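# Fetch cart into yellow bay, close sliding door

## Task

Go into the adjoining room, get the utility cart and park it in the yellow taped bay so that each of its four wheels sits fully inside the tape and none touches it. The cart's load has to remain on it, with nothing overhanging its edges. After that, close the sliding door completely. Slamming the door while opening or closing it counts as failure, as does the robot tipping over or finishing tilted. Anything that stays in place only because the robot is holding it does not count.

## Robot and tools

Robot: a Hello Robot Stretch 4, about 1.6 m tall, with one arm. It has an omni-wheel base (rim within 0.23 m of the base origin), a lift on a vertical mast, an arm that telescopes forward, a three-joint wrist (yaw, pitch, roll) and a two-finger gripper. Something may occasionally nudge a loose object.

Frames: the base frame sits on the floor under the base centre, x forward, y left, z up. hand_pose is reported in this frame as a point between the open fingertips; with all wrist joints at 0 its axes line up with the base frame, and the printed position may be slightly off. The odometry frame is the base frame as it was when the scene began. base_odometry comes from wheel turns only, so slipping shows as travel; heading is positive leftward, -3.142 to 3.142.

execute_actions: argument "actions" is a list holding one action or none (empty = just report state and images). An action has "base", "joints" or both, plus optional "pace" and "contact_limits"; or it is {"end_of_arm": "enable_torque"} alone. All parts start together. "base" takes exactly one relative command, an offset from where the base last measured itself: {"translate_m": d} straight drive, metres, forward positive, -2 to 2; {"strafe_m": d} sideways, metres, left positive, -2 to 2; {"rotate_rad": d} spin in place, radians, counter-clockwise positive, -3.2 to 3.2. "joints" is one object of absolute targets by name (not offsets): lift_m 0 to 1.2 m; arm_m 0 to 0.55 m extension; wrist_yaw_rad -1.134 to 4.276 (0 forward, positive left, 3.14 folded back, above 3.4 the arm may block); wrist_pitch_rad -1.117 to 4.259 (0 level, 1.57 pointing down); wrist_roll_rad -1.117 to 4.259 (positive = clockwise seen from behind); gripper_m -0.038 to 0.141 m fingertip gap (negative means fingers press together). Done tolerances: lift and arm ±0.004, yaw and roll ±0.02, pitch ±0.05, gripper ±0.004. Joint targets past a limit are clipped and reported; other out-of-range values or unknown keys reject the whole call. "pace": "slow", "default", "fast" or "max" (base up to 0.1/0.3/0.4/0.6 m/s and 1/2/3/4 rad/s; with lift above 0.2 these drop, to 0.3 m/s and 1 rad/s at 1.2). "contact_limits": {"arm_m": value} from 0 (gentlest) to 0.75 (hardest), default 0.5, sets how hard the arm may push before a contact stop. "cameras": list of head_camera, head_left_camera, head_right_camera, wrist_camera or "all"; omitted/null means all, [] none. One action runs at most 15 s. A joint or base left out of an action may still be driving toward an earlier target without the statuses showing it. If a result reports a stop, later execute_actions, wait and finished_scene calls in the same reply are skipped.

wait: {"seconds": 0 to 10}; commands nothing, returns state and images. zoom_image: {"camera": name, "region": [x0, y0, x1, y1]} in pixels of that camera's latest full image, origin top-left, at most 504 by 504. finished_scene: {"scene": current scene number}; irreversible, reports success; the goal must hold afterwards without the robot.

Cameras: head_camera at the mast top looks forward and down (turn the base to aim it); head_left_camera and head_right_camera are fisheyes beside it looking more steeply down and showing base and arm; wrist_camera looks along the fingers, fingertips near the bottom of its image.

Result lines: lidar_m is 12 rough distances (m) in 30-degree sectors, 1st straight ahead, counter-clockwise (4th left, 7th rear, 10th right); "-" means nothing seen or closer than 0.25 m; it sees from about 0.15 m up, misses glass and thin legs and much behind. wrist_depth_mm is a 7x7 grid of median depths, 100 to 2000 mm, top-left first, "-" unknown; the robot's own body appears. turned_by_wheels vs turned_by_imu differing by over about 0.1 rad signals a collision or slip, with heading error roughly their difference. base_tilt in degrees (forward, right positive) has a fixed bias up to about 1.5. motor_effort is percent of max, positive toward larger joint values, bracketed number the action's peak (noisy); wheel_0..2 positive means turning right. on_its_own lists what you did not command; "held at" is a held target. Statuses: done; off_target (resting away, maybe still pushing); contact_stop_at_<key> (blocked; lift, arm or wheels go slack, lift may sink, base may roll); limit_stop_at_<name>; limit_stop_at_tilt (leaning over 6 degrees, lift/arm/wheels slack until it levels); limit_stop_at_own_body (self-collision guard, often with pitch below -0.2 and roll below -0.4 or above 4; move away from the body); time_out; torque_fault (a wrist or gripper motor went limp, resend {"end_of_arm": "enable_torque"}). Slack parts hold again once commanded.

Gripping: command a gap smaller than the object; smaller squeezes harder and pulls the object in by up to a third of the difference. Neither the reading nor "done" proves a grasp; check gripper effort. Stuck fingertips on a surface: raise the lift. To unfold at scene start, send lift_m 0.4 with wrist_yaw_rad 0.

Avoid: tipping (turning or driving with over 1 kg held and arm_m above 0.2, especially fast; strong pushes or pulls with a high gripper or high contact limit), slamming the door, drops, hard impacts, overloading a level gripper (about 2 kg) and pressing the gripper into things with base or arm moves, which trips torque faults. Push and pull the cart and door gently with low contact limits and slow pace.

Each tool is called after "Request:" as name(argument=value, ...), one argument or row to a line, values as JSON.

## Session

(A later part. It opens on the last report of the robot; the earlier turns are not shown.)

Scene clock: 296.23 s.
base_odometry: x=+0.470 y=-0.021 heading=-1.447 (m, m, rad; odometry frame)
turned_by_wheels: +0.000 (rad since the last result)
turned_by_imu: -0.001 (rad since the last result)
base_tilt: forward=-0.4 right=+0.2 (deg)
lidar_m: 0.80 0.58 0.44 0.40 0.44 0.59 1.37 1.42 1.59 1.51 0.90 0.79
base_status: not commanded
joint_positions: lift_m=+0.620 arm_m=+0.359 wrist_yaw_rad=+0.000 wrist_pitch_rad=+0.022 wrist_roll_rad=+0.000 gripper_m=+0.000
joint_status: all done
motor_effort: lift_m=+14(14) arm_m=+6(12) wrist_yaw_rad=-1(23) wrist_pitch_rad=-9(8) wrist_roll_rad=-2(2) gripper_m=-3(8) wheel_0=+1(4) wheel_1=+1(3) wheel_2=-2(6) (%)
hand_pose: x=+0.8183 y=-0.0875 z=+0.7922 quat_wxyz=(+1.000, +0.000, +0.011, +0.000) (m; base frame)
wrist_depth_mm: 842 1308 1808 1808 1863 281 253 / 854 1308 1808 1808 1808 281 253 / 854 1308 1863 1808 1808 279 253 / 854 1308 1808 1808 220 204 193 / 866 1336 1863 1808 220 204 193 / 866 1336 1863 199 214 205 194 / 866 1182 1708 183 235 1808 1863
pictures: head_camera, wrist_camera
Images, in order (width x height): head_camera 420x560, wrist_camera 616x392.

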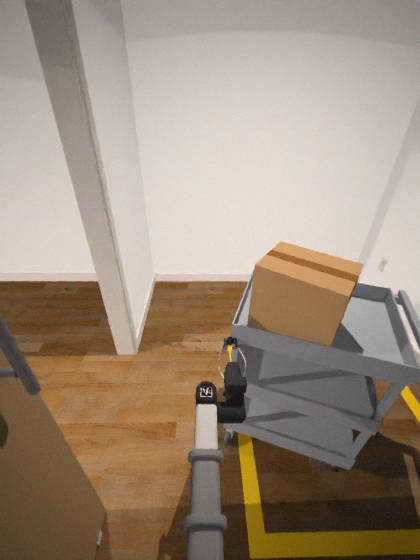

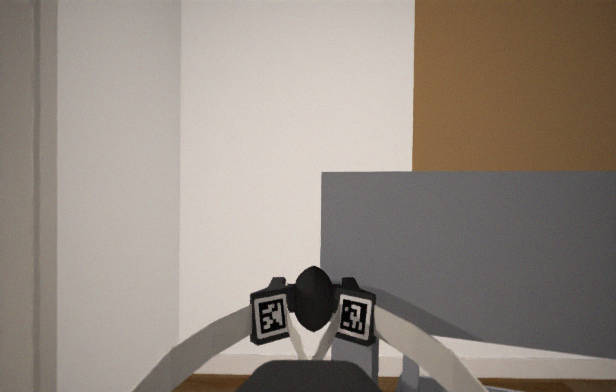

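Request:
execute_actions(
  actions=[
    {"base":{"strafe_m":0.07},"pace":"slow"},
  ],
  cameras=[],
)

Request:
execute_actions(
  actions=[
    {"joints":{"arm_m":0.44}},
  ],
  cameras=[],
)

Request:
execute_actions(
  actions=[
    {"base":{"strafe_m":-0.25},"pace":"slow"},
  ],
)

Scene clock: 303.00 s.
base_odometry: x=+0.539 y=-0.013 heading=-1.447 (m, m, rad; odometry frame)
turned_by_wheels: +0.000 (rad since the last result)
turned_by_imu: -0.002 (rad since the last result)
base_tilt: forward=-0.5 right=+0.2 (deg)
lidar_m: 0.82 0.52 0.37 0.34 0.36 0.50 1.38 1.43 1.65 1.58 0.93 0.81
base_status: done
joint_positions: lift_m=+0.620 arm_m=+0.359 wrist_yaw_rad=+0.000 wrist_pitch_rad=+0.022 wrist_roll_rad=+0.000 gripper_m=+0.000
joint_status: not commanded
motor_effort: lift_m=+14(14) arm_m=+6(6) wrist_yaw_rad=-1(1) wrist_pitch_rad=-6(6) wrist_roll_rad=+0(1) gripper_m=-5(6) wheel_0=-3(6) wheel_1=+2(4) wheel_2=+0(1) (%)
hand_pose: x=+0.8183 y=-0.0875 z=+0.7922 quat_wxyz=(+1.000, +0.000, +0.011, +0.000) (m; base frame)
wrist_depth_mm: 831 1160 1863 1808 1808 1808 286 / 842 1160 1808 1863 1808 1863 286 / 842 1160 1863 1808 1808 1808 287 / 831 1182 1808 1808 1808 225 213 / 842 1160 1808 1863 1863 225 213 / 842 1182 1863 202 1808 225 213 / 842 1025 1708 183 1756 236 1863
pictures: none
No camera images: the call's "cameras" was empty. Leave "cameras" out to get every camera's image.

Scene clock: 304.17 s.
base_odometry: x=+0.539 y=-0.013 heading=-1.447 (m, m, rad; odometry frame)
turned_by_wheels: +0.000 (rad since the last result)
turned_by_imu: +0.000 (rad since the last result)
base_tilt: forward=-0.4 right=+0.2 (deg)
lidar_m: 0.83 0.51 0.35 0.33 0.35 0.50 1.37 1.42 1.67 1.57 0.91 0.82
base_status: not commanded
joint_positions: lift_m=+0.620 arm_m=+0.439 wrist_yaw_rad=+0.000 wrist_pitch_rad=+0.022 wrist_roll_rad=+0.000 gripper_m=+0.000
joint_status: all done
motor_effort: lift_m=+14(14) arm_m=+6(5) wrist_yaw_rad=-3(2) wrist_pitch_rad=-9(6) wrist_roll_rad=-1(1) gripper_m=-4(4) wheel_0=-2(2) wheel_1=+2(2) wheel_2=+0(0) (%)
hand_pose: x=+0.8984 y=-0.0874 z=+0.7922 quat_wxyz=(+1.000, +0.000, +0.011, +0.000) (m; base frame)
wrist_depth_mm: 759 1138 1708 1708 1756 1708 1756 / 759 1160 1708 1708 1708 1708 1708 / 759 1160 1756 1708 1756 1756 1708 / 759 1182 1756 1756 1756 229 147 / 768 1182 1756 1756 1756 222 148 / 759 1182 1756 202 1756 215 148 / 768 1042 1708 183 1708 153 148
pictures: none
No camera images: the call's "cameras" was empty. Leave "cameras" out to get every camera's image.

Scene clock: 307.83 s.
base_odometry: x=+0.291 y=-0.044 heading=-1.446 (m, m, rad; odometry frame)
turned_by_wheels: +0.000 (rad since the last result)
turned_by_imu: +0.005 (rad since the last result)
base_tilt: forward=-0.4 right=+0.2 (deg)
lidar_m: 0.82 1.58 0.62 0.58 0.62 0.93 1.38 1.43 1.38 1.32 0.94 0.83
base_status: done
joint_positions: lift_m=+0.620 arm_m=+0.439 wrist_yaw_rad=+0.001 wrist_pitch_rad=+0.022 wrist_roll_rad=+0.000 gripper_m=+0.000
joint_status: not commanded
motor_effort: lift_m=+14(14) arm_m=+5(5) wrist_yaw_rad=-5(43) wrist_pitch_rad=-9(7) wrist_roll_rad=-1(1) gripper_m=-5(11) wheel_0=+5(20) wheel_1=-1(7) wheel_2=+2(10) (%)
hand_pose: x=+0.8985 y=-0.0871 z=+0.7921 quat_wxyz=(+1.000, +0.000, +0.011, +0.000) (m; base frame)
wrist_depth_mm: 1118 1708 1756 1708 1708 254 231 / 1118 1708 1756 1756 1708 253 231 / 1138 1661 1756 1756 1756 255 231 / 1138 1708 1756 1756 179 167 158 / 1138 1708 1756 1756 180 167 159 / 1160 1708 1756 199 178 167 159 / 1138 1537 1708 152 182 166 159
pictures: head_camera, head_left_camera, head_right_camera, wrist_camera
Images, in order (width x height): head_camera 420x560, head_left_camera 420x672, head_right_camera 420x672, wrist_camera 616x392.

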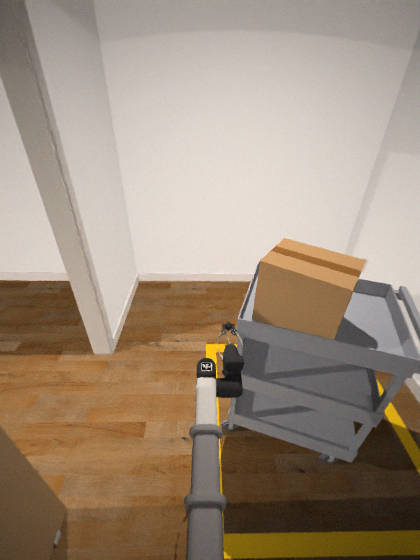

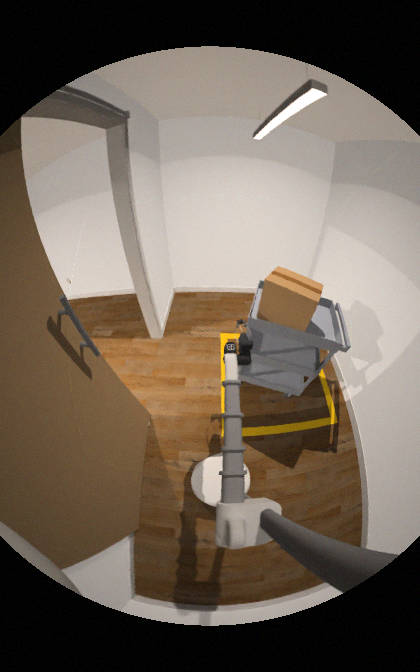

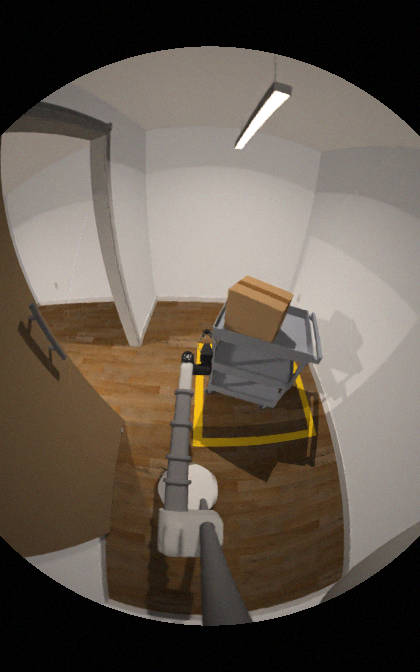

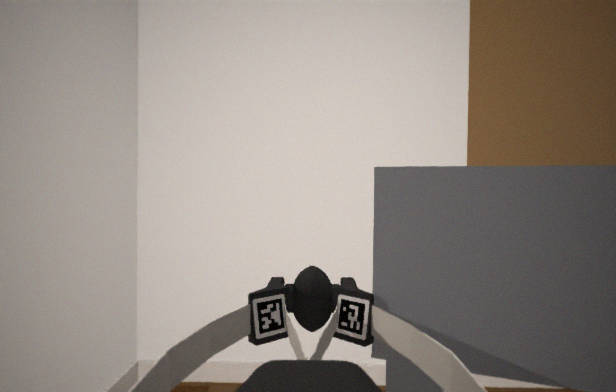

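Request:
zoom_image(
  camera="head_camera",
  region=[180,260,420,560],
)

Request:
zoom_image(
  camera="head_right_camera",
  region=[180,300,340,460],
)

Region (180, 260, 420, 560) of head_camera's 420x560 image, scaled by 1.680, with more detail than that image has; it fills the left 403 columns of this view, and the rest is white.

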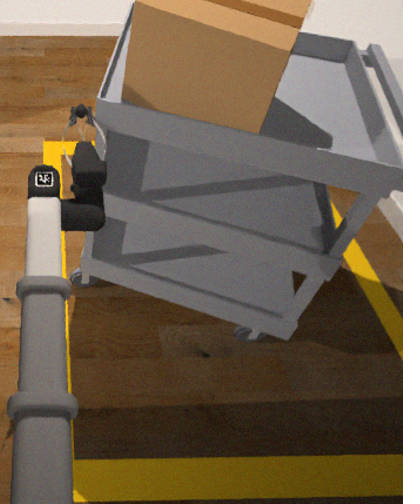

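Region (180, 300, 340, 460) of head_right_camera's 420x672 image, scaled by 3.150, with more detail than that image has.

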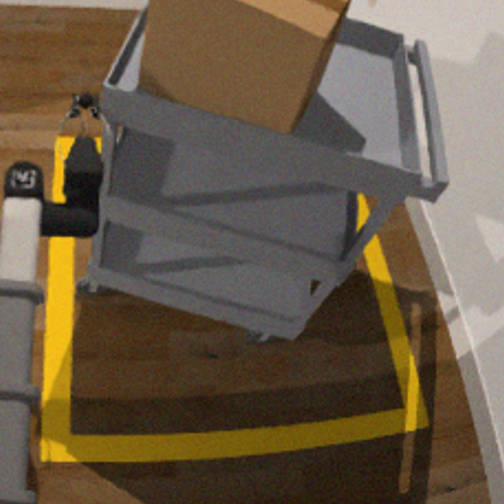

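Request:
execute_actions(
  actions=[
    {"base":{"strafe_m":0.03},"pace":"slow"},
  ],
  cameras=[],
)

Request:
execute_actions(
  actions=[
    {"joints":{"arm_m":0.22}},
  ],
  cameras=[],
)

Request:
execute_actions(
  actions=[
    {"base":{"strafe_m":-0.09},"joints":{"lift_m":0.48,"gripper_m":0.1},"pace":"slow"},
  ],
  cameras=["head_camera","wrist_camera"],
)

Scene clock: 327.63 s.
base_odometry: x=+0.321 y=-0.040 heading=-1.446 (m, m, rad; odometry frame)
turned_by_wheels: +0.000 (rad since the last result)
turned_by_imu: -0.001 (rad since the last result)
base_tilt: forward=-0.3 right=+0.2 (deg)
lidar_m: 0.84 1.54 0.60 0.56 0.59 0.87 1.37 1.42 1.42 1.36 0.96 0.84
base_status: done
joint_positions: lift_m=+0.620 arm_m=+0.439 wrist_yaw_rad=+0.000 wrist_pitch_rad=+0.022 wrist_roll_rad=+0.000 gripper_m=+0.000
joint_status: not commanded
motor_effort: lift_m=+14(14) arm_m=+5(5) wrist_yaw_rad=-3(4) wrist_pitch_rad=-8(6) wrist_roll_rad=-1(1) gripper_m=-6(5) wheel_0=+0(5) wheel_1=+3(5) wheel_2=+0(1) (%)
hand_pose: x=+0.8985 y=-0.0873 z=+0.7921 quat_wxyz=(+1.000, +0.000, +0.011, +0.000) (m; base frame)
wrist_depth_mm: 1078 1618 1756 1756 1756 1756 245 / 1098 1618 1708 1756 1708 1708 245 / 1098 1661 1756 1756 1756 1756 246 / 1078 1661 1756 1756 1708 175 167 / 1098 1661 1708 1756 1756 176 167 / 1098 1661 1756 201 1756 176 167 / 1118 1430 1756 183 1756 174 169
pictures: none
No camera images: the call's "cameras" was empty. Leave "cameras" out to get every camera's image.

Scene clock: 329.40 s.
base_odometry: x=+0.321 y=-0.040 heading=-1.446 (m, m, rad; odometry frame)
turned_by_wheels: +0.000 (rad since the last result)
turned_by_imu: -0.001 (rad since the last result)
base_tilt: forward=-0.4 right=+0.3 (deg)
lidar_m: 0.84 1.54 0.60 0.56 0.59 0.88 1.37 1.43 1.43 1.37 0.95 0.83
base_status: not commanded
joint_positions: lift_m=+0.620 arm_m=+0.221 wrist_yaw_rad=+0.000 wrist_pitch_rad=+0.022 wrist_roll_rad=+0.000 gripper_m=+0.000
joint_status: all done
motor_effort: lift_m=+14(14) arm_m=-5(6) wrist_yaw_rad=-2(3) wrist_pitch_rad=-7(9) wrist_roll_rad=-1(1) gripper_m=-6(5) wheel_0=+0(0) wheel_1=+3(3) wheel_2=+0(0) (%)
hand_pose: x=+0.6803 y=-0.0875 z=+0.7921 quat_wxyz=(+1.000, +0.000, +0.011, +0.000) (m; base frame)
wrist_depth_mm: 1078 1618 1983 - 1921 439 397 / 1078 1618 1983 1983 1983 436 397 / 1078 1661 1983 1983 1921 436 394 / 1098 1618 1983 1983 399 370 349 / 1078 1661 1983 1983 399 366 345 / 1098 1661 1983 202 399 1983 1983 / 1098 1464 1756 183 404 778 759
pictures: none
No camera images: the call's "cameras" was empty. Leave "cameras" out to get every camera's image.

Scene clock: 333.17 s.
base_odometry: x=+0.232 y=-0.051 heading=-1.446 (m, m, rad; odometry frame)
turned_by_wheels: +0.000 (rad since the last result)
turned_by_imu: -0.001 (rad since the last result)
base_tilt: forward=-0.3 right=+0.2 (deg)
lidar_m: 0.82 1.59 0.69 0.65 0.68 1.02 1.37 1.43 1.33 1.28 0.91 0.81
base_status: done
joint_positions: lift_m=+0.480 arm_m=+0.221 wrist_yaw_rad=+0.000 wrist_pitch_rad=+0.022 wrist_roll_rad=+0.000 gripper_m=+0.100
joint_status: all done
motor_effort: lift_m=+13(13) arm_m=-6(5) wrist_yaw_rad=-2(2) wrist_pitch_rad=-7(9) wrist_roll_rad=-1(1) gripper_m=-2(7) wheel_0=+3(6) wheel_1=-1(7) wheel_2=+0(0) (%)
hand_pose: x=+0.6803 y=-0.0875 z=+0.6522 quat_wxyz=(+1.000, +0.000, +0.011, +0.000) (m; base frame)
wrist_depth_mm: 1229 1808 1921 1921 418 342 322 / 1205 1808 1983 397 366 338 320 / 1205 1808 1983 418 466 459 449 / 1229 1863 1983 1983 1983 1921 1808 / 1229 1863 1921 1983 1983 1983 1808 / 1229 1708 199 647 212 741 723 / 1229 1499 1618 144 544 517 549
pictures: head_camera, wrist_camera
Images, in order (width x height): head_camera 420x560, wrist_camera 616x392.

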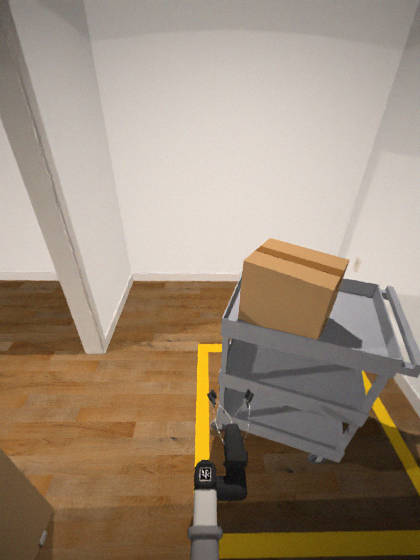

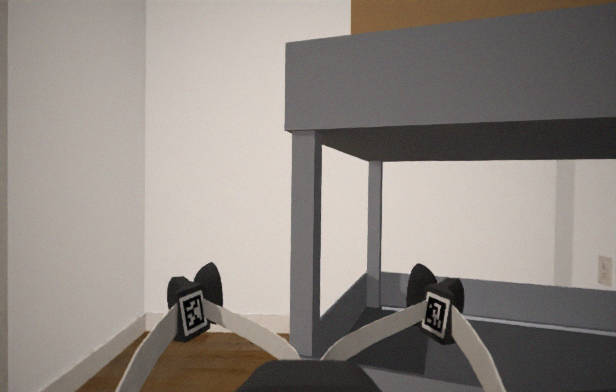

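Request:
execute_actions(
  actions=[
    {"joints":{"lift_m":0.52}},
  ],
  cameras=[],
)

Request:
execute_actions(
  actions=[
    {"joints":{"arm_m":0.45}},
  ],
  cameras=["wrist_camera"],
)

Request:
execute_actions(
  actions=[
    {"joints":{"gripper_m":0.0}},
  ],
  cameras=["wrist_camera"],
)

Request:
execute_actions(
  actions=[
    {"joints":{"arm_m":0.30},"pace":"slow"},
  ],
)

Scene clock: 342.73 s.
base_odometry: x=+0.232 y=-0.051 heading=-1.446 (m, m, rad; odometry frame)
turned_by_wheels: +0.000 (rad since the last result)
turned_by_imu: -0.001 (rad since the last result)
base_tilt: forward=-0.4 right=+0.3 (deg)
lidar_m: 0.81 1.59 0.69 0.65 0.69 1.02 1.36 1.43 1.34 1.27 0.94 0.80
base_status: not commanded
joint_positions: lift_m=+0.520 arm_m=+0.221 wrist_yaw_rad=+0.000 wrist_pitch_rad=+0.022 wrist_roll_rad=+0.000 gripper_m=+0.100
joint_status: all done
motor_effort: lift_m=+22(26) arm_m=-5(5) wrist_yaw_rad=-1(2) wrist_pitch_rad=-8(7) wrist_roll_rad=-1(1) gripper_m=-4(1) wheel_0=+3(3) wheel_1=-1(1) wheel_2=+0(0) (%)
hand_pose: x=+0.6803 y=-0.0875 z=+0.6914 quat_wxyz=(+1.000, +0.000, +0.011, +0.000) (m; base frame)
wrist_depth_mm: 1205 1756 1983 1983 445 389 351 / 1205 1863 1983 1983 368 340 320 / 1229 1808 1983 394 366 340 320 / 1205 1808 1983 1983 1983 1983 1756 / 1229 1808 1983 1983 1983 1983 1863 / 1229 1708 199 1983 211 759 1618 / 1229 1499 1708 144 634 597 647
pictures: none
No camera images: the call's "cameras" was empty. Leave "cameras" out to get every camera's image.

Scene clock: 344.53 s.
base_odometry: x=+0.232 y=-0.051 heading=-1.446 (m, m, rad; odometry frame)
turned_by_wheels: +0.000 (rad since the last result)
turned_by_imu: -0.001 (rad since the last result)
base_tilt: forward=-0.4 right=+0.2 (deg)
lidar_m: 0.81 1.57 0.66 0.65 0.68 1.01 1.37 1.42 1.34 1.28 0.94 0.82
base_status: not commanded
joint_positions: lift_m=+0.520 arm_m=+0.449 wrist_yaw_rad=+0.000 wrist_pitch_rad=+0.022 wrist_roll_rad=+0.000 gripper_m=+0.100
joint_status: all done
motor_effort: lift_m=+22(22) arm_m=+5(5) wrist_yaw_rad=-2(2) wrist_pitch_rad=-5(6) wrist_roll_rad=-1(1) gripper_m=-3(3) wheel_0=+3(3) wheel_1=-1(1) wheel_2=+0(0) (%)
hand_pose: x=+0.9084 y=-0.0874 z=+0.6914 quat_wxyz=(+1.000, +0.000, +0.011, +0.000) (m; base frame)
wrist_depth_mm: 1229 1708 1708 163 151 140 133 / 1205 1708 1756 163 151 140 134 / 1229 1708 1756 170 167 163 182 / 1229 1756 1708 176 1756 1708 1708 / 1229 1756 1756 177 1756 1708 1756 / 1205 1756 199 177 211 1756 1708 / 1229 1499 1708 144 580 554 530
pictures: wrist_camera
Images, in order (width x height): wrist_camera 616x392.

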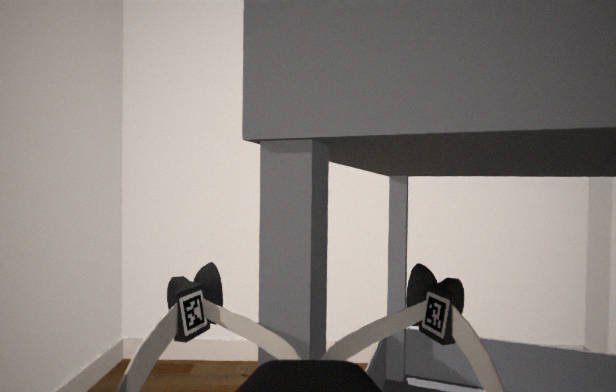

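Scene clock: 346.33 s.
base_odometry: x=+0.232 y=-0.051 heading=-1.445 (m, m, rad; odometry frame)
turned_by_wheels: +0.001 (rad since the last result)
turned_by_imu: +0.000 (rad since the last result)
base_tilt: forward=-0.3 right=+0.3 (deg)
lidar_m: 0.82 1.57 0.68 0.64 0.69 1.02 1.36 1.42 1.33 1.27 0.92 0.81
base_status: not commanded
joint_positions: lift_m=+0.520 arm_m=+0.449 wrist_yaw_rad=+0.006 wrist_pitch_rad=+0.022 wrist_roll_rad=+0.000 gripper_m=+0.000
joint_status: all done
on_its_own: wrist_yaw_rad is at rest, and its effort (-19) is outside its rest range (-13 to +13)
motor_effort: lift_m=+22(22) arm_m=+5(6) wrist_yaw_rad=-19(18) wrist_pitch_rad=-8(5) wrist_roll_rad=-1(1) gripper_m=-10(9) wheel_0=+6(5) wheel_1=+1(1) wheel_2=+2(2) (%)
hand_pose: x=+0.9090 y=-0.0857 z=+0.6914 quat_wxyz=(+1.000, +0.000, +0.011, +0.003) (m; base frame)
wrist_depth_mm: 1205 1756 1708 162 150 139 133 / 1205 1708 1708 163 150 140 133 / 1182 1756 1808 170 168 164 204 / 1205 1708 1756 174 1756 1708 1708 / 1205 1756 1756 174 1708 1756 1756 / 1205 1756 189 173 569 1756 1708 / 1229 1499 1576 169 564 544 525
pictures: wrist_camera
Images, in order (width x height): wrist_camera 616x392.

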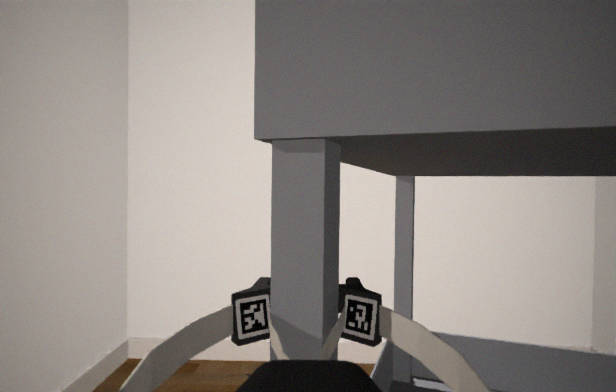

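Scene clock: 349.10 s.
base_odometry: x=+0.231 y=-0.052 heading=-1.446 (m, m, rad; odometry frame)
turned_by_wheels: -0.001 (rad since the last result)
turned_by_imu: -0.002 (rad since the last result)
base_tilt: forward=-0.4 right=+0.2 (deg)
lidar_m: 0.69 1.58 0.69 0.65 0.67 1.02 1.37 1.41 1.32 1.26 0.95 0.71
base_status: not commanded
joint_positions: lift_m=+0.520 arm_m=+0.301 wrist_yaw_rad=-0.005 wrist_pitch_rad=+0.023 wrist_roll_rad=+0.000 gripper_m=+0.000
joint_status: all done
motor_effort: lift_m=+22(22) arm_m=-7(9) wrist_yaw_rad=+13(22) wrist_pitch_rad=-8(8) wrist_roll_rad=+0(0) gripper_m=-10(10) wheel_0=-3(6) wheel_1=-1(1) wheel_2=+0(3) (%)
hand_pose: x=+0.7601 y=-0.0889 z=+0.6913 quat_wxyz=(+1.000, +0.000, +0.011, -0.003) (m; base frame)
wrist_depth_mm: 1255 1921 1863 167 164 162 160 / 1255 1863 1863 167 164 162 160 / 1229 1863 1863 173 166 163 181 / 1255 1863 1863 174 1863 1921 1756 / 1255 1921 1921 175 1921 1921 1756 / 1255 1863 1983 175 187 1921 1708 / 1255 1576 1499 175 591 564 603
pictures: head_camera, head_left_camera, head_right_camera, wrist_camera
Images, in order (width x height): head_camera 420x560, head_left_camera 420x672, head_right_camera 420x672, wrist_camera 616x392.

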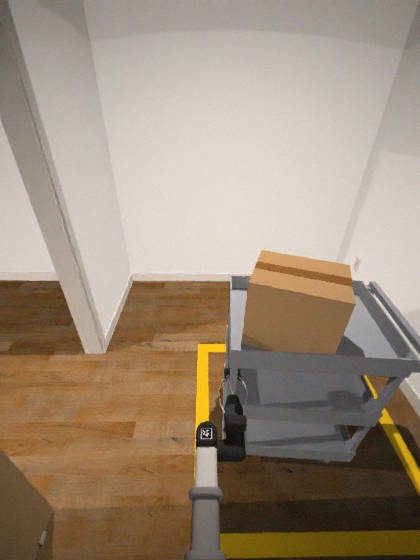

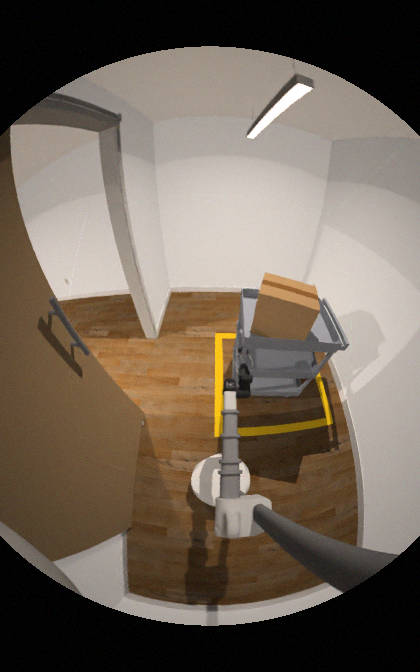

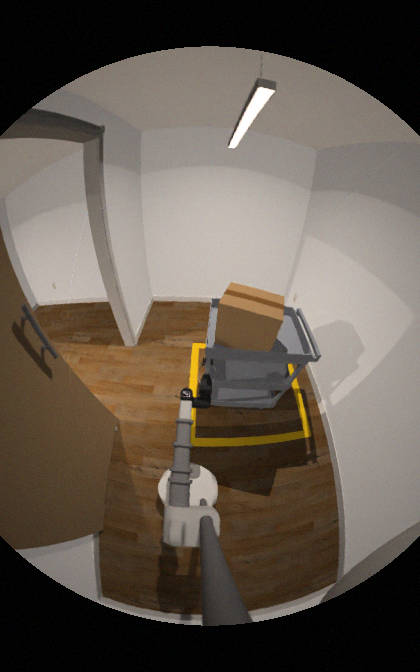

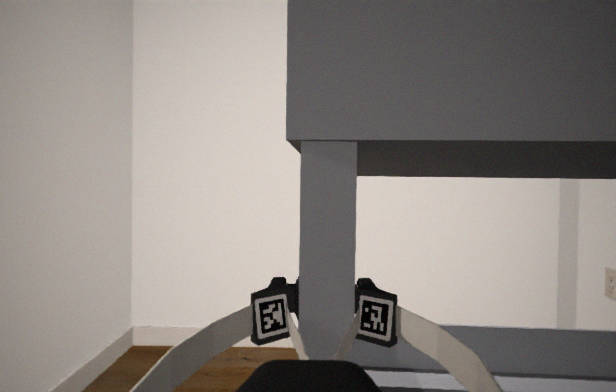

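Request:
zoom_image(
  camera="head_right_camera",
  region=[170,300,340,470],
)

Request:
zoom_image(
  camera="head_camera",
  region=[180,300,420,560],
)

Region (170, 300, 340, 470) of head_right_camera's 420x672 image, scaled by 2.965, with more detail than that image has.

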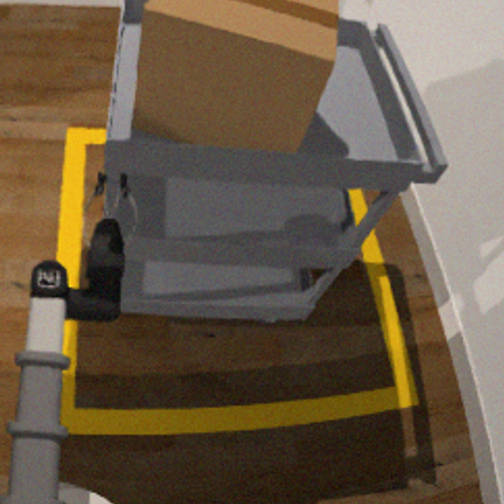

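Region (180, 300, 420, 560) of head_camera's 420x560 image, scaled by 1.938, with more detail than that image has; it fills the left 465 columns of this view, and the rest is white.

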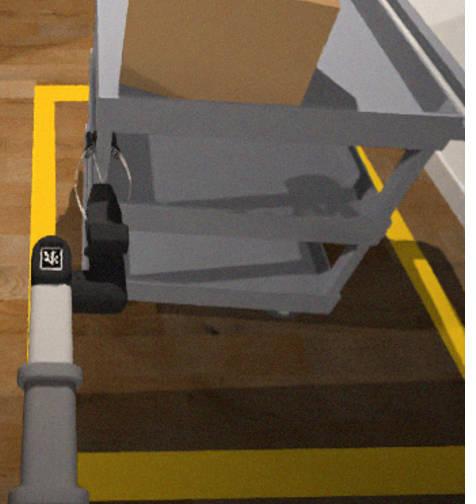

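Request:
execute_actions(
  actions=[
    {"joints":{"arm_m":0.24},"pace":"slow"},
  ],
  cameras=[],
)

Request:
execute_actions(
  actions=[
    {"joints":{"gripper_m":0.1}},
  ],
  cameras=[],
)

Request:
execute_actions(
  actions=[
    {"joints":{"arm_m":0.0}},
  ],
  cameras=[],
)

Request:
execute_actions(
  actions=[
    {"joints":{"lift_m":0.25}},
  ],
)

Scene clock: 370.00 s.
base_odometry: x=+0.231 y=-0.052 heading=-1.446 (m, m, rad; odometry frame)
turned_by_wheels: +0.000 (rad since the last result)
turned_by_imu: -0.001 (rad since the last result)
base_tilt: forward=-0.5 right=+0.2 (deg)
lidar_m: 0.64 1.60 0.68 0.65 0.69 1.01 1.36 1.43 1.33 1.27 0.92 0.67
base_status: not commanded
joint_positions: lift_m=+0.520 arm_m=+0.241 wrist_yaw_rad=-0.006 wrist_pitch_rad=+0.023 wrist_roll_rad=+0.000 gripper_m=+0.000
joint_status: all done
on_its_own: wrist_yaw_rad is at rest, and its effort (+15) is outside its rest range (-13 to +13)
motor_effort: lift_m=+22(22) arm_m=-7(6) wrist_yaw_rad=+15(15) wrist_pitch_rad=-9(6) wrist_roll_rad=-1(1) gripper_m=-9(8) wheel_0=-4(4) wheel_1=-1(1) wheel_2=+0(0) (%)
hand_pose: x=+0.7000 y=-0.0891 z=+0.6913 quat_wxyz=(+1.000, +0.000, +0.011, -0.003) (m; base frame)
wrist_depth_mm: 1229 1921 1983 166 167 167 168 / 1229 1863 1921 167 167 168 169 / 1255 1863 1921 173 168 169 184 / 1255 1921 1921 174 1983 1983 1756 / 1255 1921 1983 174 1983 1921 1756 / 1255 1921 1921 175 183 1983 1708 / 1255 1576 1499 175 597 564 640
pictures: none
No camera images: the call's "cameras" was empty. Leave "cameras" out to get every camera's image.

Scene clock: 371.80 s.
base_odometry: x=+0.231 y=-0.051 heading=-1.446 (m, m, rad; odometry frame)
turned_by_wheels: +0.000 (rad since the last result)
turned_by_imu: +0.000 (rad since the last result)
base_tilt: forward=-0.3 right=+0.2 (deg)
lidar_m: 0.63 1.58 0.68 0.65 0.68 1.00 1.37 1.41 1.33 1.27 0.93 0.65
base_status: not commanded
joint_positions: lift_m=+0.520 arm_m=+0.241 wrist_yaw_rad=+0.000 wrist_pitch_rad=+0.023 wrist_roll_rad=+0.000 gripper_m=+0.100
joint_status: all done
motor_effort: lift_m=+22(22) arm_m=-5(7) wrist_yaw_rad=-1(15) wrist_pitch_rad=-7(10) wrist_roll_rad=+0(0) gripper_m=-4(11) wheel_0=-1(4) wheel_1=-1(1) wheel_2=+0(1) (%)
hand_pose: x=+0.7002 y=-0.0875 z=+0.6913 quat_wxyz=(+1.000, +0.000, +0.011, +0.000) (m; base frame)
wrist_depth_mm: 1205 1808 1921 166 166 167 167 / 1229 1808 1921 167 167 167 168 / 1205 1808 1983 173 167 167 183 / 1229 1863 1983 603 1983 1921 1756 / 1229 1808 1983 603 1983 1921 1863 / 1229 1708 199 603 193 1921 1756 / 1229 1537 1708 144 627 597 634
pictures: none
No camera images: the call's "cameras" was empty. Leave "cameras" out to get every camera's image.

Scene clock: 373.63 s.
base_odometry: x=+0.231 y=-0.051 heading=-1.446 (m, m, rad; odometry frame)
turned_by_wheels: +0.000 (rad since the last result)
turned_by_imu: -0.001 (rad since the last result)
base_tilt: forward=-0.4 right=+0.2 (deg)
lidar_m: 0.63 1.58 0.68 0.64 0.67 1.00 1.36 1.43 1.32 1.26 0.91 0.65
base_status: not commanded
joint_positions: lift_m=+0.520 arm_m=+0.001 wrist_yaw_rad=+0.000 wrist_pitch_rad=+0.023 wrist_roll_rad=+0.000 gripper_m=+0.100
joint_status: all done
motor_effort: lift_m=+22(22) arm_m=-5(6) wrist_yaw_rad=-2(2) wrist_pitch_rad=-9(11) wrist_roll_rad=+0(1) gripper_m=-1(1) wheel_0=+0(1) wheel_1=+0(1) wheel_2=+0(1) (%)
hand_pose: x=+0.4603 y=-0.0875 z=+0.6914 quat_wxyz=(+1.000, +0.000, +0.011, +0.000) (m; base frame)
wrist_depth_mm: 1205 1808 - - 488 462 439 / 1229 1808 - - 480 455 433 / 1229 1808 - 647 410 413 413 / 1229 1808 - - - - 1618 / 1229 1808 - - - - 1756 / 1255 1756 199 878 211 878 866 / 1229 1499 1756 144 640 609 647
pictures: none
No camera images: the call's "cameras" was empty. Leave "cameras" out to get every camera's image.

Scene clock: 375.80 s.
base_odometry: x=+0.231 y=-0.051 heading=-1.446 (m, m, rad; odometry frame)
turned_by_wheels: +0.000 (rad since the last result)
turned_by_imu: -0.001 (rad since the last result)
base_tilt: forward=-0.4 right=+0.3 (deg)
lidar_m: 0.63 1.58 0.70 0.65 0.68 1.03 1.37 1.42 1.32 1.27 0.94 0.65
base_status: not commanded
joint_positions: lift_m=+0.250 arm_m=+0.001 wrist_yaw_rad=+0.000 wrist_pitch_rad=+0.023 wrist_roll_rad=+0.000 gripper_m=+0.100
joint_status: all done
motor_effort: lift_m=+13(22) arm_m=-5(5) wrist_yaw_rad=-1(2) wrist_pitch_rad=-9(7) wrist_roll_rad=+0(1) gripper_m=-2(3) wheel_0=+0(1) wheel_1=-1(1) wheel_2=-1(0) (%)
hand_pose: x=+0.4603 y=-0.0875 z=+0.4221 quat_wxyz=(+1.000, +0.000, +0.011, +0.000) (m; base frame)
wrist_depth_mm: 1229 1808 - - 699 691 691 / 1229 1808 - - - - 1618 / 1229 1808 - - 410 413 413 / 1229 1808 - 603 410 410 413 / 1229 1808 - - - - 1708 / 1229 1499 199 1397 212 878 1576 / 1060 1008 1098 144 759 715 778
pictures: head_camera, head_left_camera, head_right_camera, wrist_camera
Images, in order (width x height): head_camera 420x560, head_left_camera 420x672, head_right_camera 420x672, wrist_camera 616x392.

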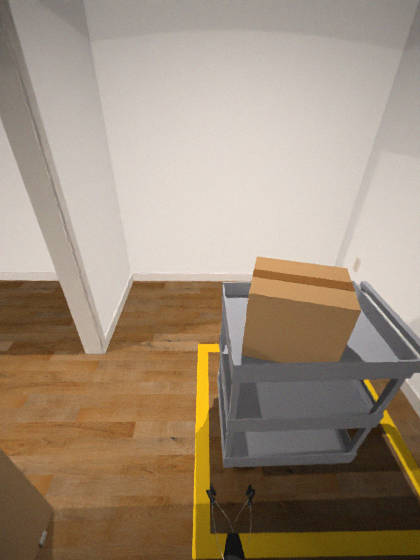

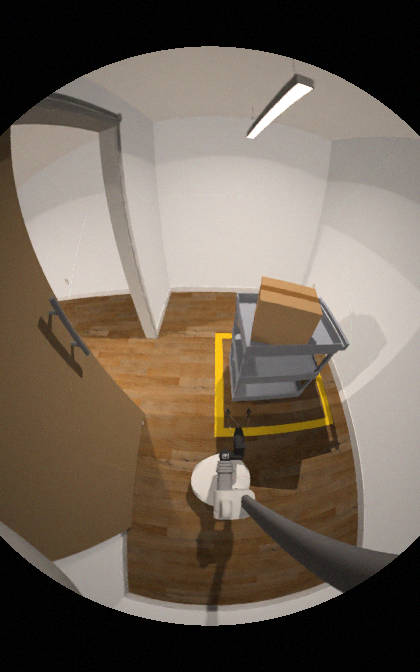

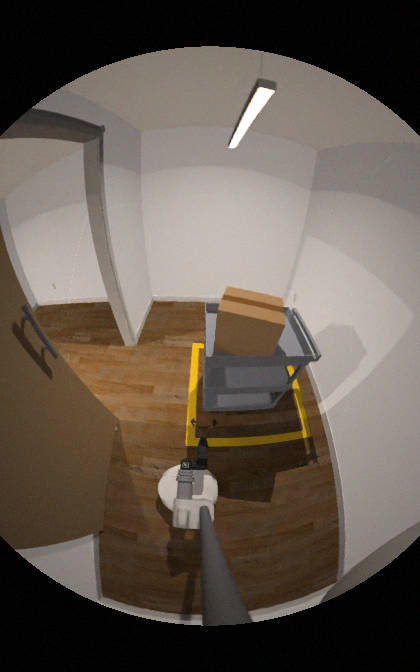

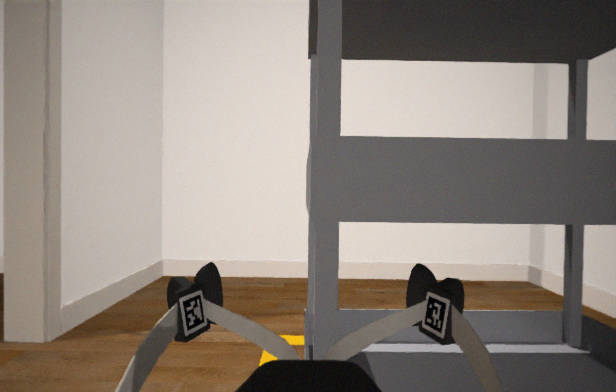

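Request:
zoom_image(
  camera="head_camera",
  region=[180,250,420,560],
)

Region (180, 250, 420, 560) of head_camera's 420x560 image, scaled by 1.626, with more detail than that image has; it fills the left 390 columns of this view, and the rest is white.

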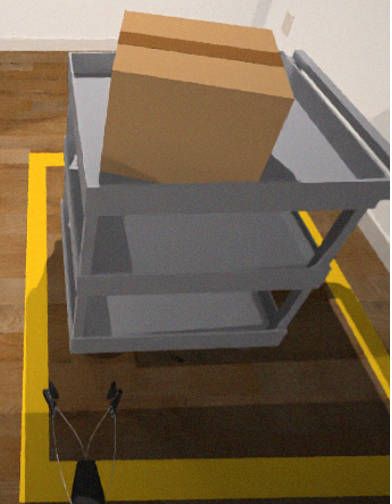

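Request:
execute_actions(
  actions=[
    {"base":{"strafe_m":0.06},"joints":{"gripper_m":0.0,"lift_m":0.27}},
  ],
  cameras=[],
)

Request:
execute_actions(
  actions=[
    {"joints":{"arm_m":0.4}},
  ],
  cameras=["wrist_camera"],
)

Request:
execute_actions(
  actions=[
    {"base":{"strafe_m":-0.1},"pace":"slow"},
  ],
  cameras=["head_camera","wrist_camera"],
)

Scene clock: 395.93 s.
base_odometry: x=+0.291 y=-0.044 heading=-1.446 (m, m, rad; odometry frame)
turned_by_wheels: +0.000 (rad since the last result)
turned_by_imu: -0.002 (rad since the last result)
base_tilt: forward=-0.5 right=+0.1 (deg)
lidar_m: 0.65 1.56 0.61 0.59 0.62 0.93 1.38 1.44 1.39 1.33 0.93 0.66
base_status: done
joint_positions: lift_m=+0.270 arm_m=+0.001 wrist_yaw_rad=+0.000 wrist_pitch_rad=+0.023 wrist_roll_rad=+0.000 gripper_m=+0.000
joint_status: all done
motor_effort: lift_m=+22(24) arm_m=-5(6) wrist_yaw_rad=-2(2) wrist_pitch_rad=-10(8) wrist_roll_rad=-1(0) gripper_m=-5(5) wheel_0=+2(7) wheel_1=+1(14) wheel_2=+0(1) (%)
hand_pose: x=+0.4603 y=-0.0874 z=+0.4413 quat_wxyz=(+1.000, +0.000, +0.011, +0.000) (m; base frame)
wrist_depth_mm: 1229 1661 - - 603 647 634 / 1229 1708 - - 831 - 1921 / 1205 1708 - - 433 - 1983 / 1229 1756 - - 407 410 413 / 1229 1708 - - 418 - 1336 / 1229 1537 1661 202 415 1756 1576 / 1118 1118 991 183 418 809 820
pictures: none
No camera images: the call's "cameras" was empty. Leave "cameras" out to get every camera's image.

Scene clock: 398.23 s.
base_odometry: x=+0.291 y=-0.044 heading=-1.446 (m, m, rad; odometry frame)
turned_by_wheels: +0.000 (rad since the last result)
turned_by_imu: -0.001 (rad since the last result)
base_tilt: forward=-0.4 right=+0.2 (deg)
lidar_m: 0.64 1.56 0.62 0.58 0.63 0.93 1.37 1.43 1.37 1.33 0.94 0.66
base_status: not commanded
joint_positions: lift_m=+0.270 arm_m=+0.399 wrist_yaw_rad=+0.000 wrist_pitch_rad=+0.022 wrist_roll_rad=+0.000 gripper_m=+0.000
joint_status: all done
motor_effort: lift_m=+22(22) arm_m=+5(4) wrist_yaw_rad=-3(2) wrist_pitch_rad=-4(7) wrist_roll_rad=+0(1) gripper_m=-7(8) wheel_0=+2(2) wheel_1=+0(0) wheel_2=+0(0) (%)
hand_pose: x=+0.8584 y=-0.0874 z=+0.4415 quat_wxyz=(+1.000, +0.000, +0.011, +0.000) (m; base frame)
wrist_depth_mm: 1138 1708 1808 1756 1808 1808 - / 1118 1661 1756 1756 1756 127 - / 1118 1708 1808 1808 229 122 - / 1138 1708 1756 1756 228 122 - / 1160 1708 1808 1808 226 121 - / 1138 1537 1661 202 185 121 - / 1060 1118 991 183 442 123 -
pictures: wrist_camera
Images, in order (width x height): wrist_camera 616x392.

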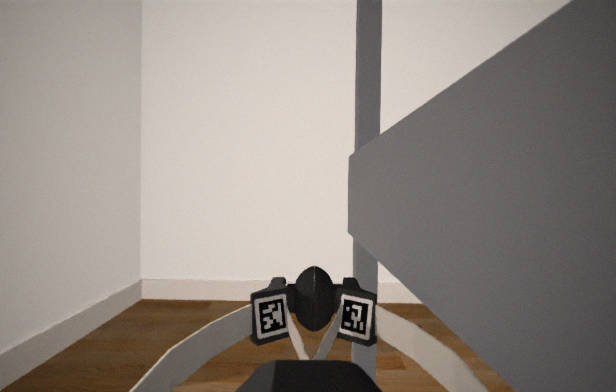

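Scene clock: 400.37 s.
base_odometry: x=+0.192 y=-0.056 heading=-1.445 (m, m, rad; odometry frame)
turned_by_wheels: +0.001 (rad since the last result)
turned_by_imu: +0.002 (rad since the last result)
base_tilt: forward=-0.4 right=+0.3 (deg)
lidar_m: 0.62 1.61 0.72 0.69 0.72 1.07 1.37 1.43 1.28 1.23 0.96 0.63
base_status: done
joint_positions: lift_m=+0.270 arm_m=+0.399 wrist_yaw_rad=+0.002 wrist_pitch_rad=+0.025 wrist_roll_rad=+0.000 gripper_m=+0.000
joint_status: not commanded
motor_effort: lift_m=+22(22) arm_m=+5(5) wrist_yaw_rad=-8(24) wrist_pitch_rad=-12(21) wrist_roll_rad=+0(0) gripper_m=-7(9) wheel_0=+6(21) wheel_1=-1(9) wheel_2=+3(9) (%)
hand_pose: x=+0.8585 y=-0.0869 z=+0.4407 quat_wxyz=(+1.000, +0.000, +0.012, +0.001) (m; base frame)
wrist_depth_mm: 1281 1756 1756 1756 1756 - - / 1255 1808 1808 1808 126 - - / 1255 1808 1808 1808 126 - - / 1281 1756 1808 394 125 - - / 1281 1808 1808 1808 125 - - / 1255 1618 1618 201 124 - - / 1098 1098 991 183 1042 - -
pictures: head_camera, wrist_camera
Images, in order (width x height): head_camera 420x560, wrist_camera 616x392.

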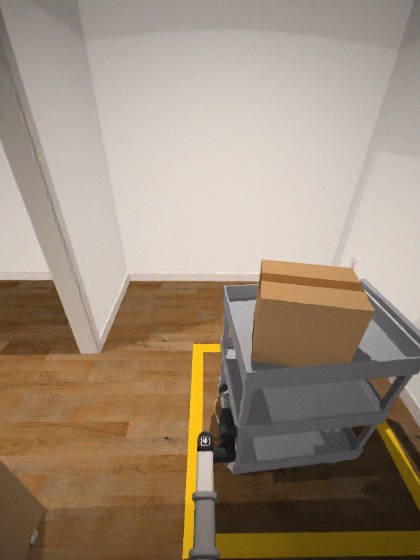

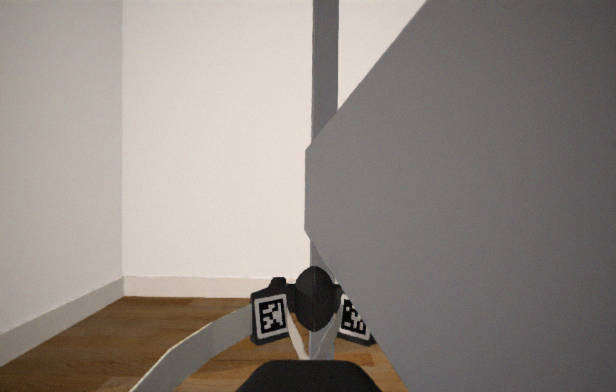

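Request:
execute_actions(
  actions=[
    {"base":{"strafe_m":0.06}},
  ],
  cameras=[],
)

Request:
execute_actions(
  actions=[
    {"joints":{"arm_m":0.0,"lift_m":0.2}},
  ],
)

Scene clock: 409.27 s.
base_odometry: x=+0.251 y=-0.049 heading=-1.445 (m, m, rad; odometry frame)
turned_by_wheels: +0.000 (rad since the last result)
turned_by_imu: -0.002 (rad since the last result)
base_tilt: forward=-0.4 right=+0.2 (deg)
lidar_m: 0.68 1.58 0.66 0.62 0.67 0.99 1.37 1.43 1.35 1.29 0.93 0.64
base_status: done
joint_positions: lift_m=+0.270 arm_m=+0.399 wrist_yaw_rad=+0.000 wrist_pitch_rad=+0.023 wrist_roll_rad=+0.000 gripper_m=+0.000
joint_status: not commanded
motor_effort: lift_m=+22(22) arm_m=+6(6) wrist_yaw_rad=-2(8) wrist_pitch_rad=-9(11) wrist_roll_rad=+0(1) gripper_m=-6(4) wheel_0=+0(9) wheel_1=+0(10) wheel_2=+0(2) (%)
hand_pose: x=+0.8584 y=-0.0874 z=+0.4413 quat_wxyz=(+1.000, +0.000, +0.011, +0.000) (m; base frame)
wrist_depth_mm: 1205 1756 1808 1756 1756 1756 1756 / 1182 1808 1756 1808 1756 1808 931 / 1160 1808 1808 1808 368 169 132 / 1182 1756 1808 1808 290 168 132 / 1205 1756 1756 1808 324 167 132 / 1182 1537 1708 201 410 190 132 / 1060 1118 1008 183 413 1160 1098
pictures: none
No camera images: the call's "cameras" was empty. Leave "cameras" out to get every camera's image.

Scene clock: 411.57 s.
base_odometry: x=+0.251 y=-0.049 heading=-1.445 (m, m, rad; odometry frame)
turned_by_wheels: +0.000 (rad since the last result)
turned_by_imu: -0.001 (rad since the last result)
base_tilt: forward=-0.4 right=+0.3 (deg)
lidar_m: 0.68 1.57 0.66 0.62 0.66 0.99 1.36 1.44 1.36 1.30 0.95 0.64
base_status: not commanded
joint_positions: lift_m=+0.200 arm_m=+0.001 wrist_yaw_rad=+0.000 wrist_pitch_rad=+0.022 wrist_roll_rad=+0.000 gripper_m=+0.000
joint_status: all done
motor_effort: lift_m=+13(19) arm_m=-6(6) wrist_yaw_rad=-2(3) wrist_pitch_rad=-7(9) wrist_roll_rad=+0(1) gripper_m=-5(4) wheel_0=+0(0) wheel_1=+0(0) wheel_2=+0(0) (%)
hand_pose: x=+0.4603 y=-0.0875 z=+0.3721 quat_wxyz=(+1.000, +0.000, +0.011, +0.000) (m; base frame)
wrist_depth_mm: 1205 1756 - - 759 831 809 / 1205 1756 - - - 392 1808 / 1229 1808 - - 430 387 394 / 1229 1756 - - 544 - 1661 / 1229 1756 - - - - 1863 / 1229 1430 1430 202 389 866 891 / 960 960 866 183 397 647 661
pictures: head_camera, head_left_camera, head_right_camera, wrist_camera
Images, in order (width x height): head_camera 420x560, head_left_camera 420x672, head_right_camera 420x672, wrist_camera 616x392.

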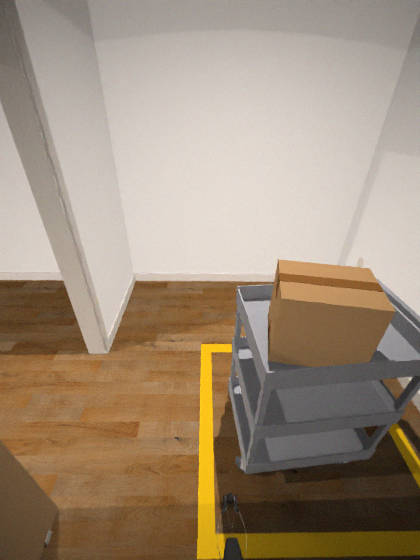

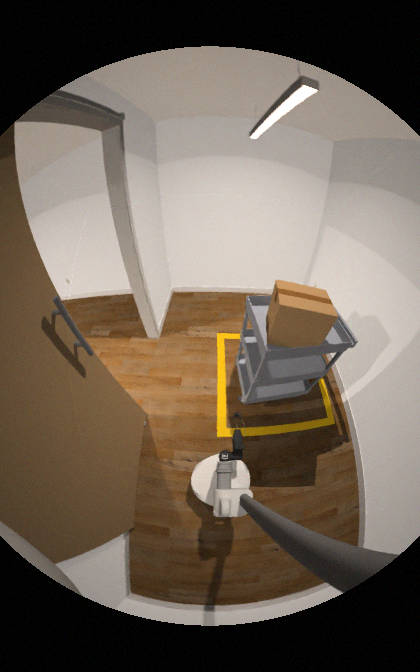

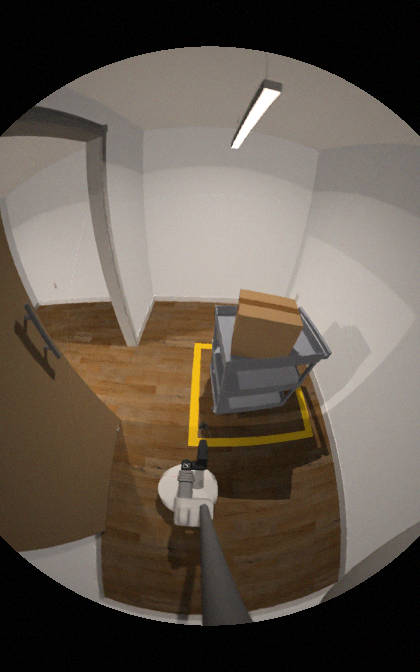

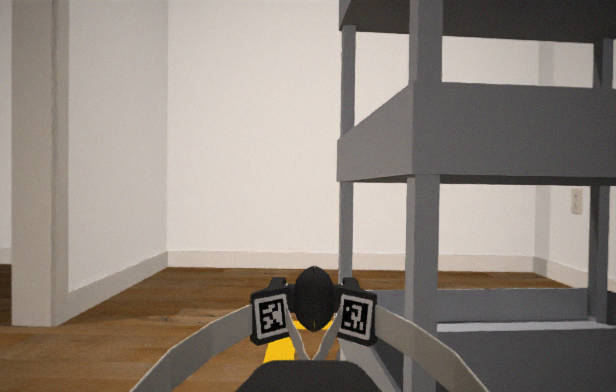

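Request:
execute_actions(
  actions=[
    {"base":{"strafe_m":-0.2},"joints":{"lift_m":0.1,"wrist_pitch_rad":0.25}},
  ],
)

Scene clock: 418.83 s.
base_odometry: x=+0.053 y=-0.074 heading=-1.445 (m, m, rad; odometry frame)
turned_by_wheels: +0.000 (rad since the last result)
turned_by_imu: +0.000 (rad since the last result)
base_tilt: forward=-0.4 right=+0.2 (deg)
lidar_m: 0.61 1.67 0.89 0.82 0.88 1.29 1.37 1.43 1.16 1.09 1.14 0.66
base_status: done
joint_positions: lift_m=+0.100 arm_m=+0.001 wrist_yaw_rad=+0.000 wrist_pitch_rad=+0.252 wrist_roll_rad=+0.000 gripper_m=+0.000
joint_status: all done
motor_effort: lift_m=+13(14) arm_m=-5(5) wrist_yaw_rad=-2(2) wrist_pitch_rad=-4(4) wrist_roll_rad=+0(0) gripper_m=-8(7) wheel_0=+1(8) wheel_1=+1(7) wheel_2=+0(0) (%)
hand_pose: x=+0.4512 y=-0.0874 z=+0.2067 quat_wxyz=(+0.992, +0.000, +0.126, +0.000) (m; base frame)
wrist_depth_mm: 1499 - 668 759 759 750 798 / 1464 - - - - - 1576 / 1499 - 820 - - 891 1499 / 1308 1308 788 707 707 707 424 / 831 842 407 407 415 427 433 / 609 615 473 202 591 615 621 / 484 484 445 183 449 484 488
pictures: head_camera, head_left_camera, head_right_camera, wrist_camera
Images, in order (width x height): head_camera 420x560, head_left_camera 420x672, head_right_camera 420x672, wrist_camera 616x392.

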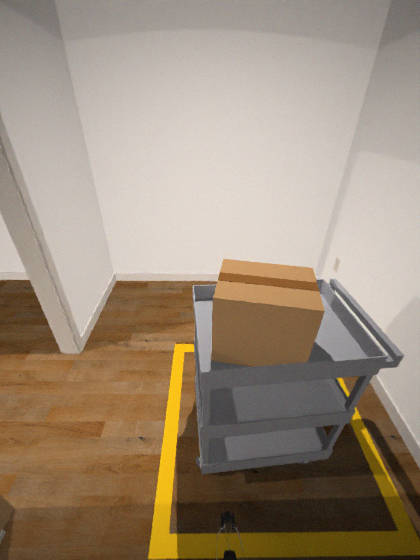

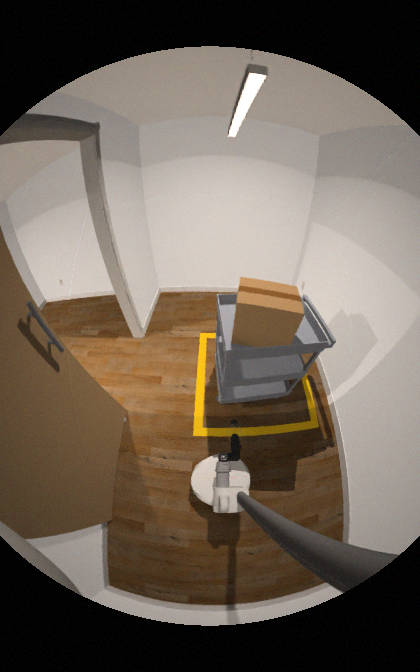

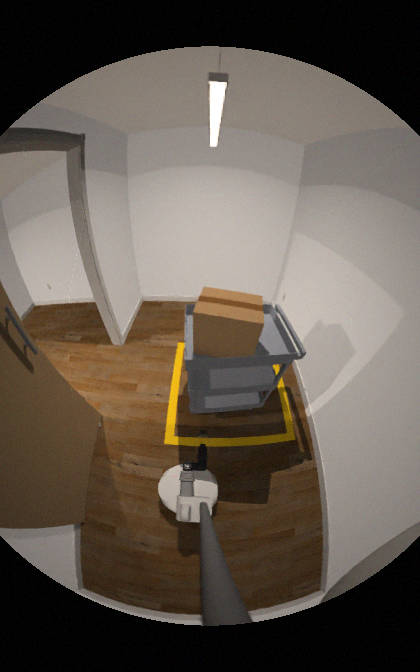

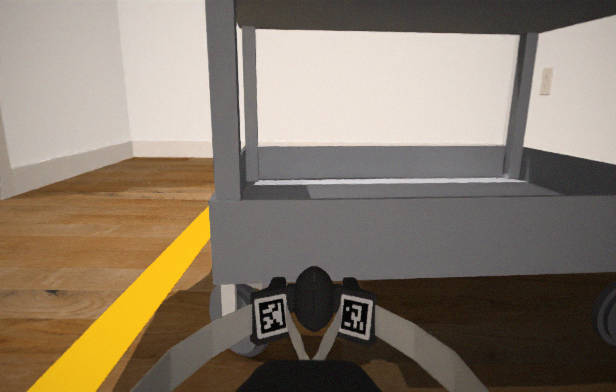

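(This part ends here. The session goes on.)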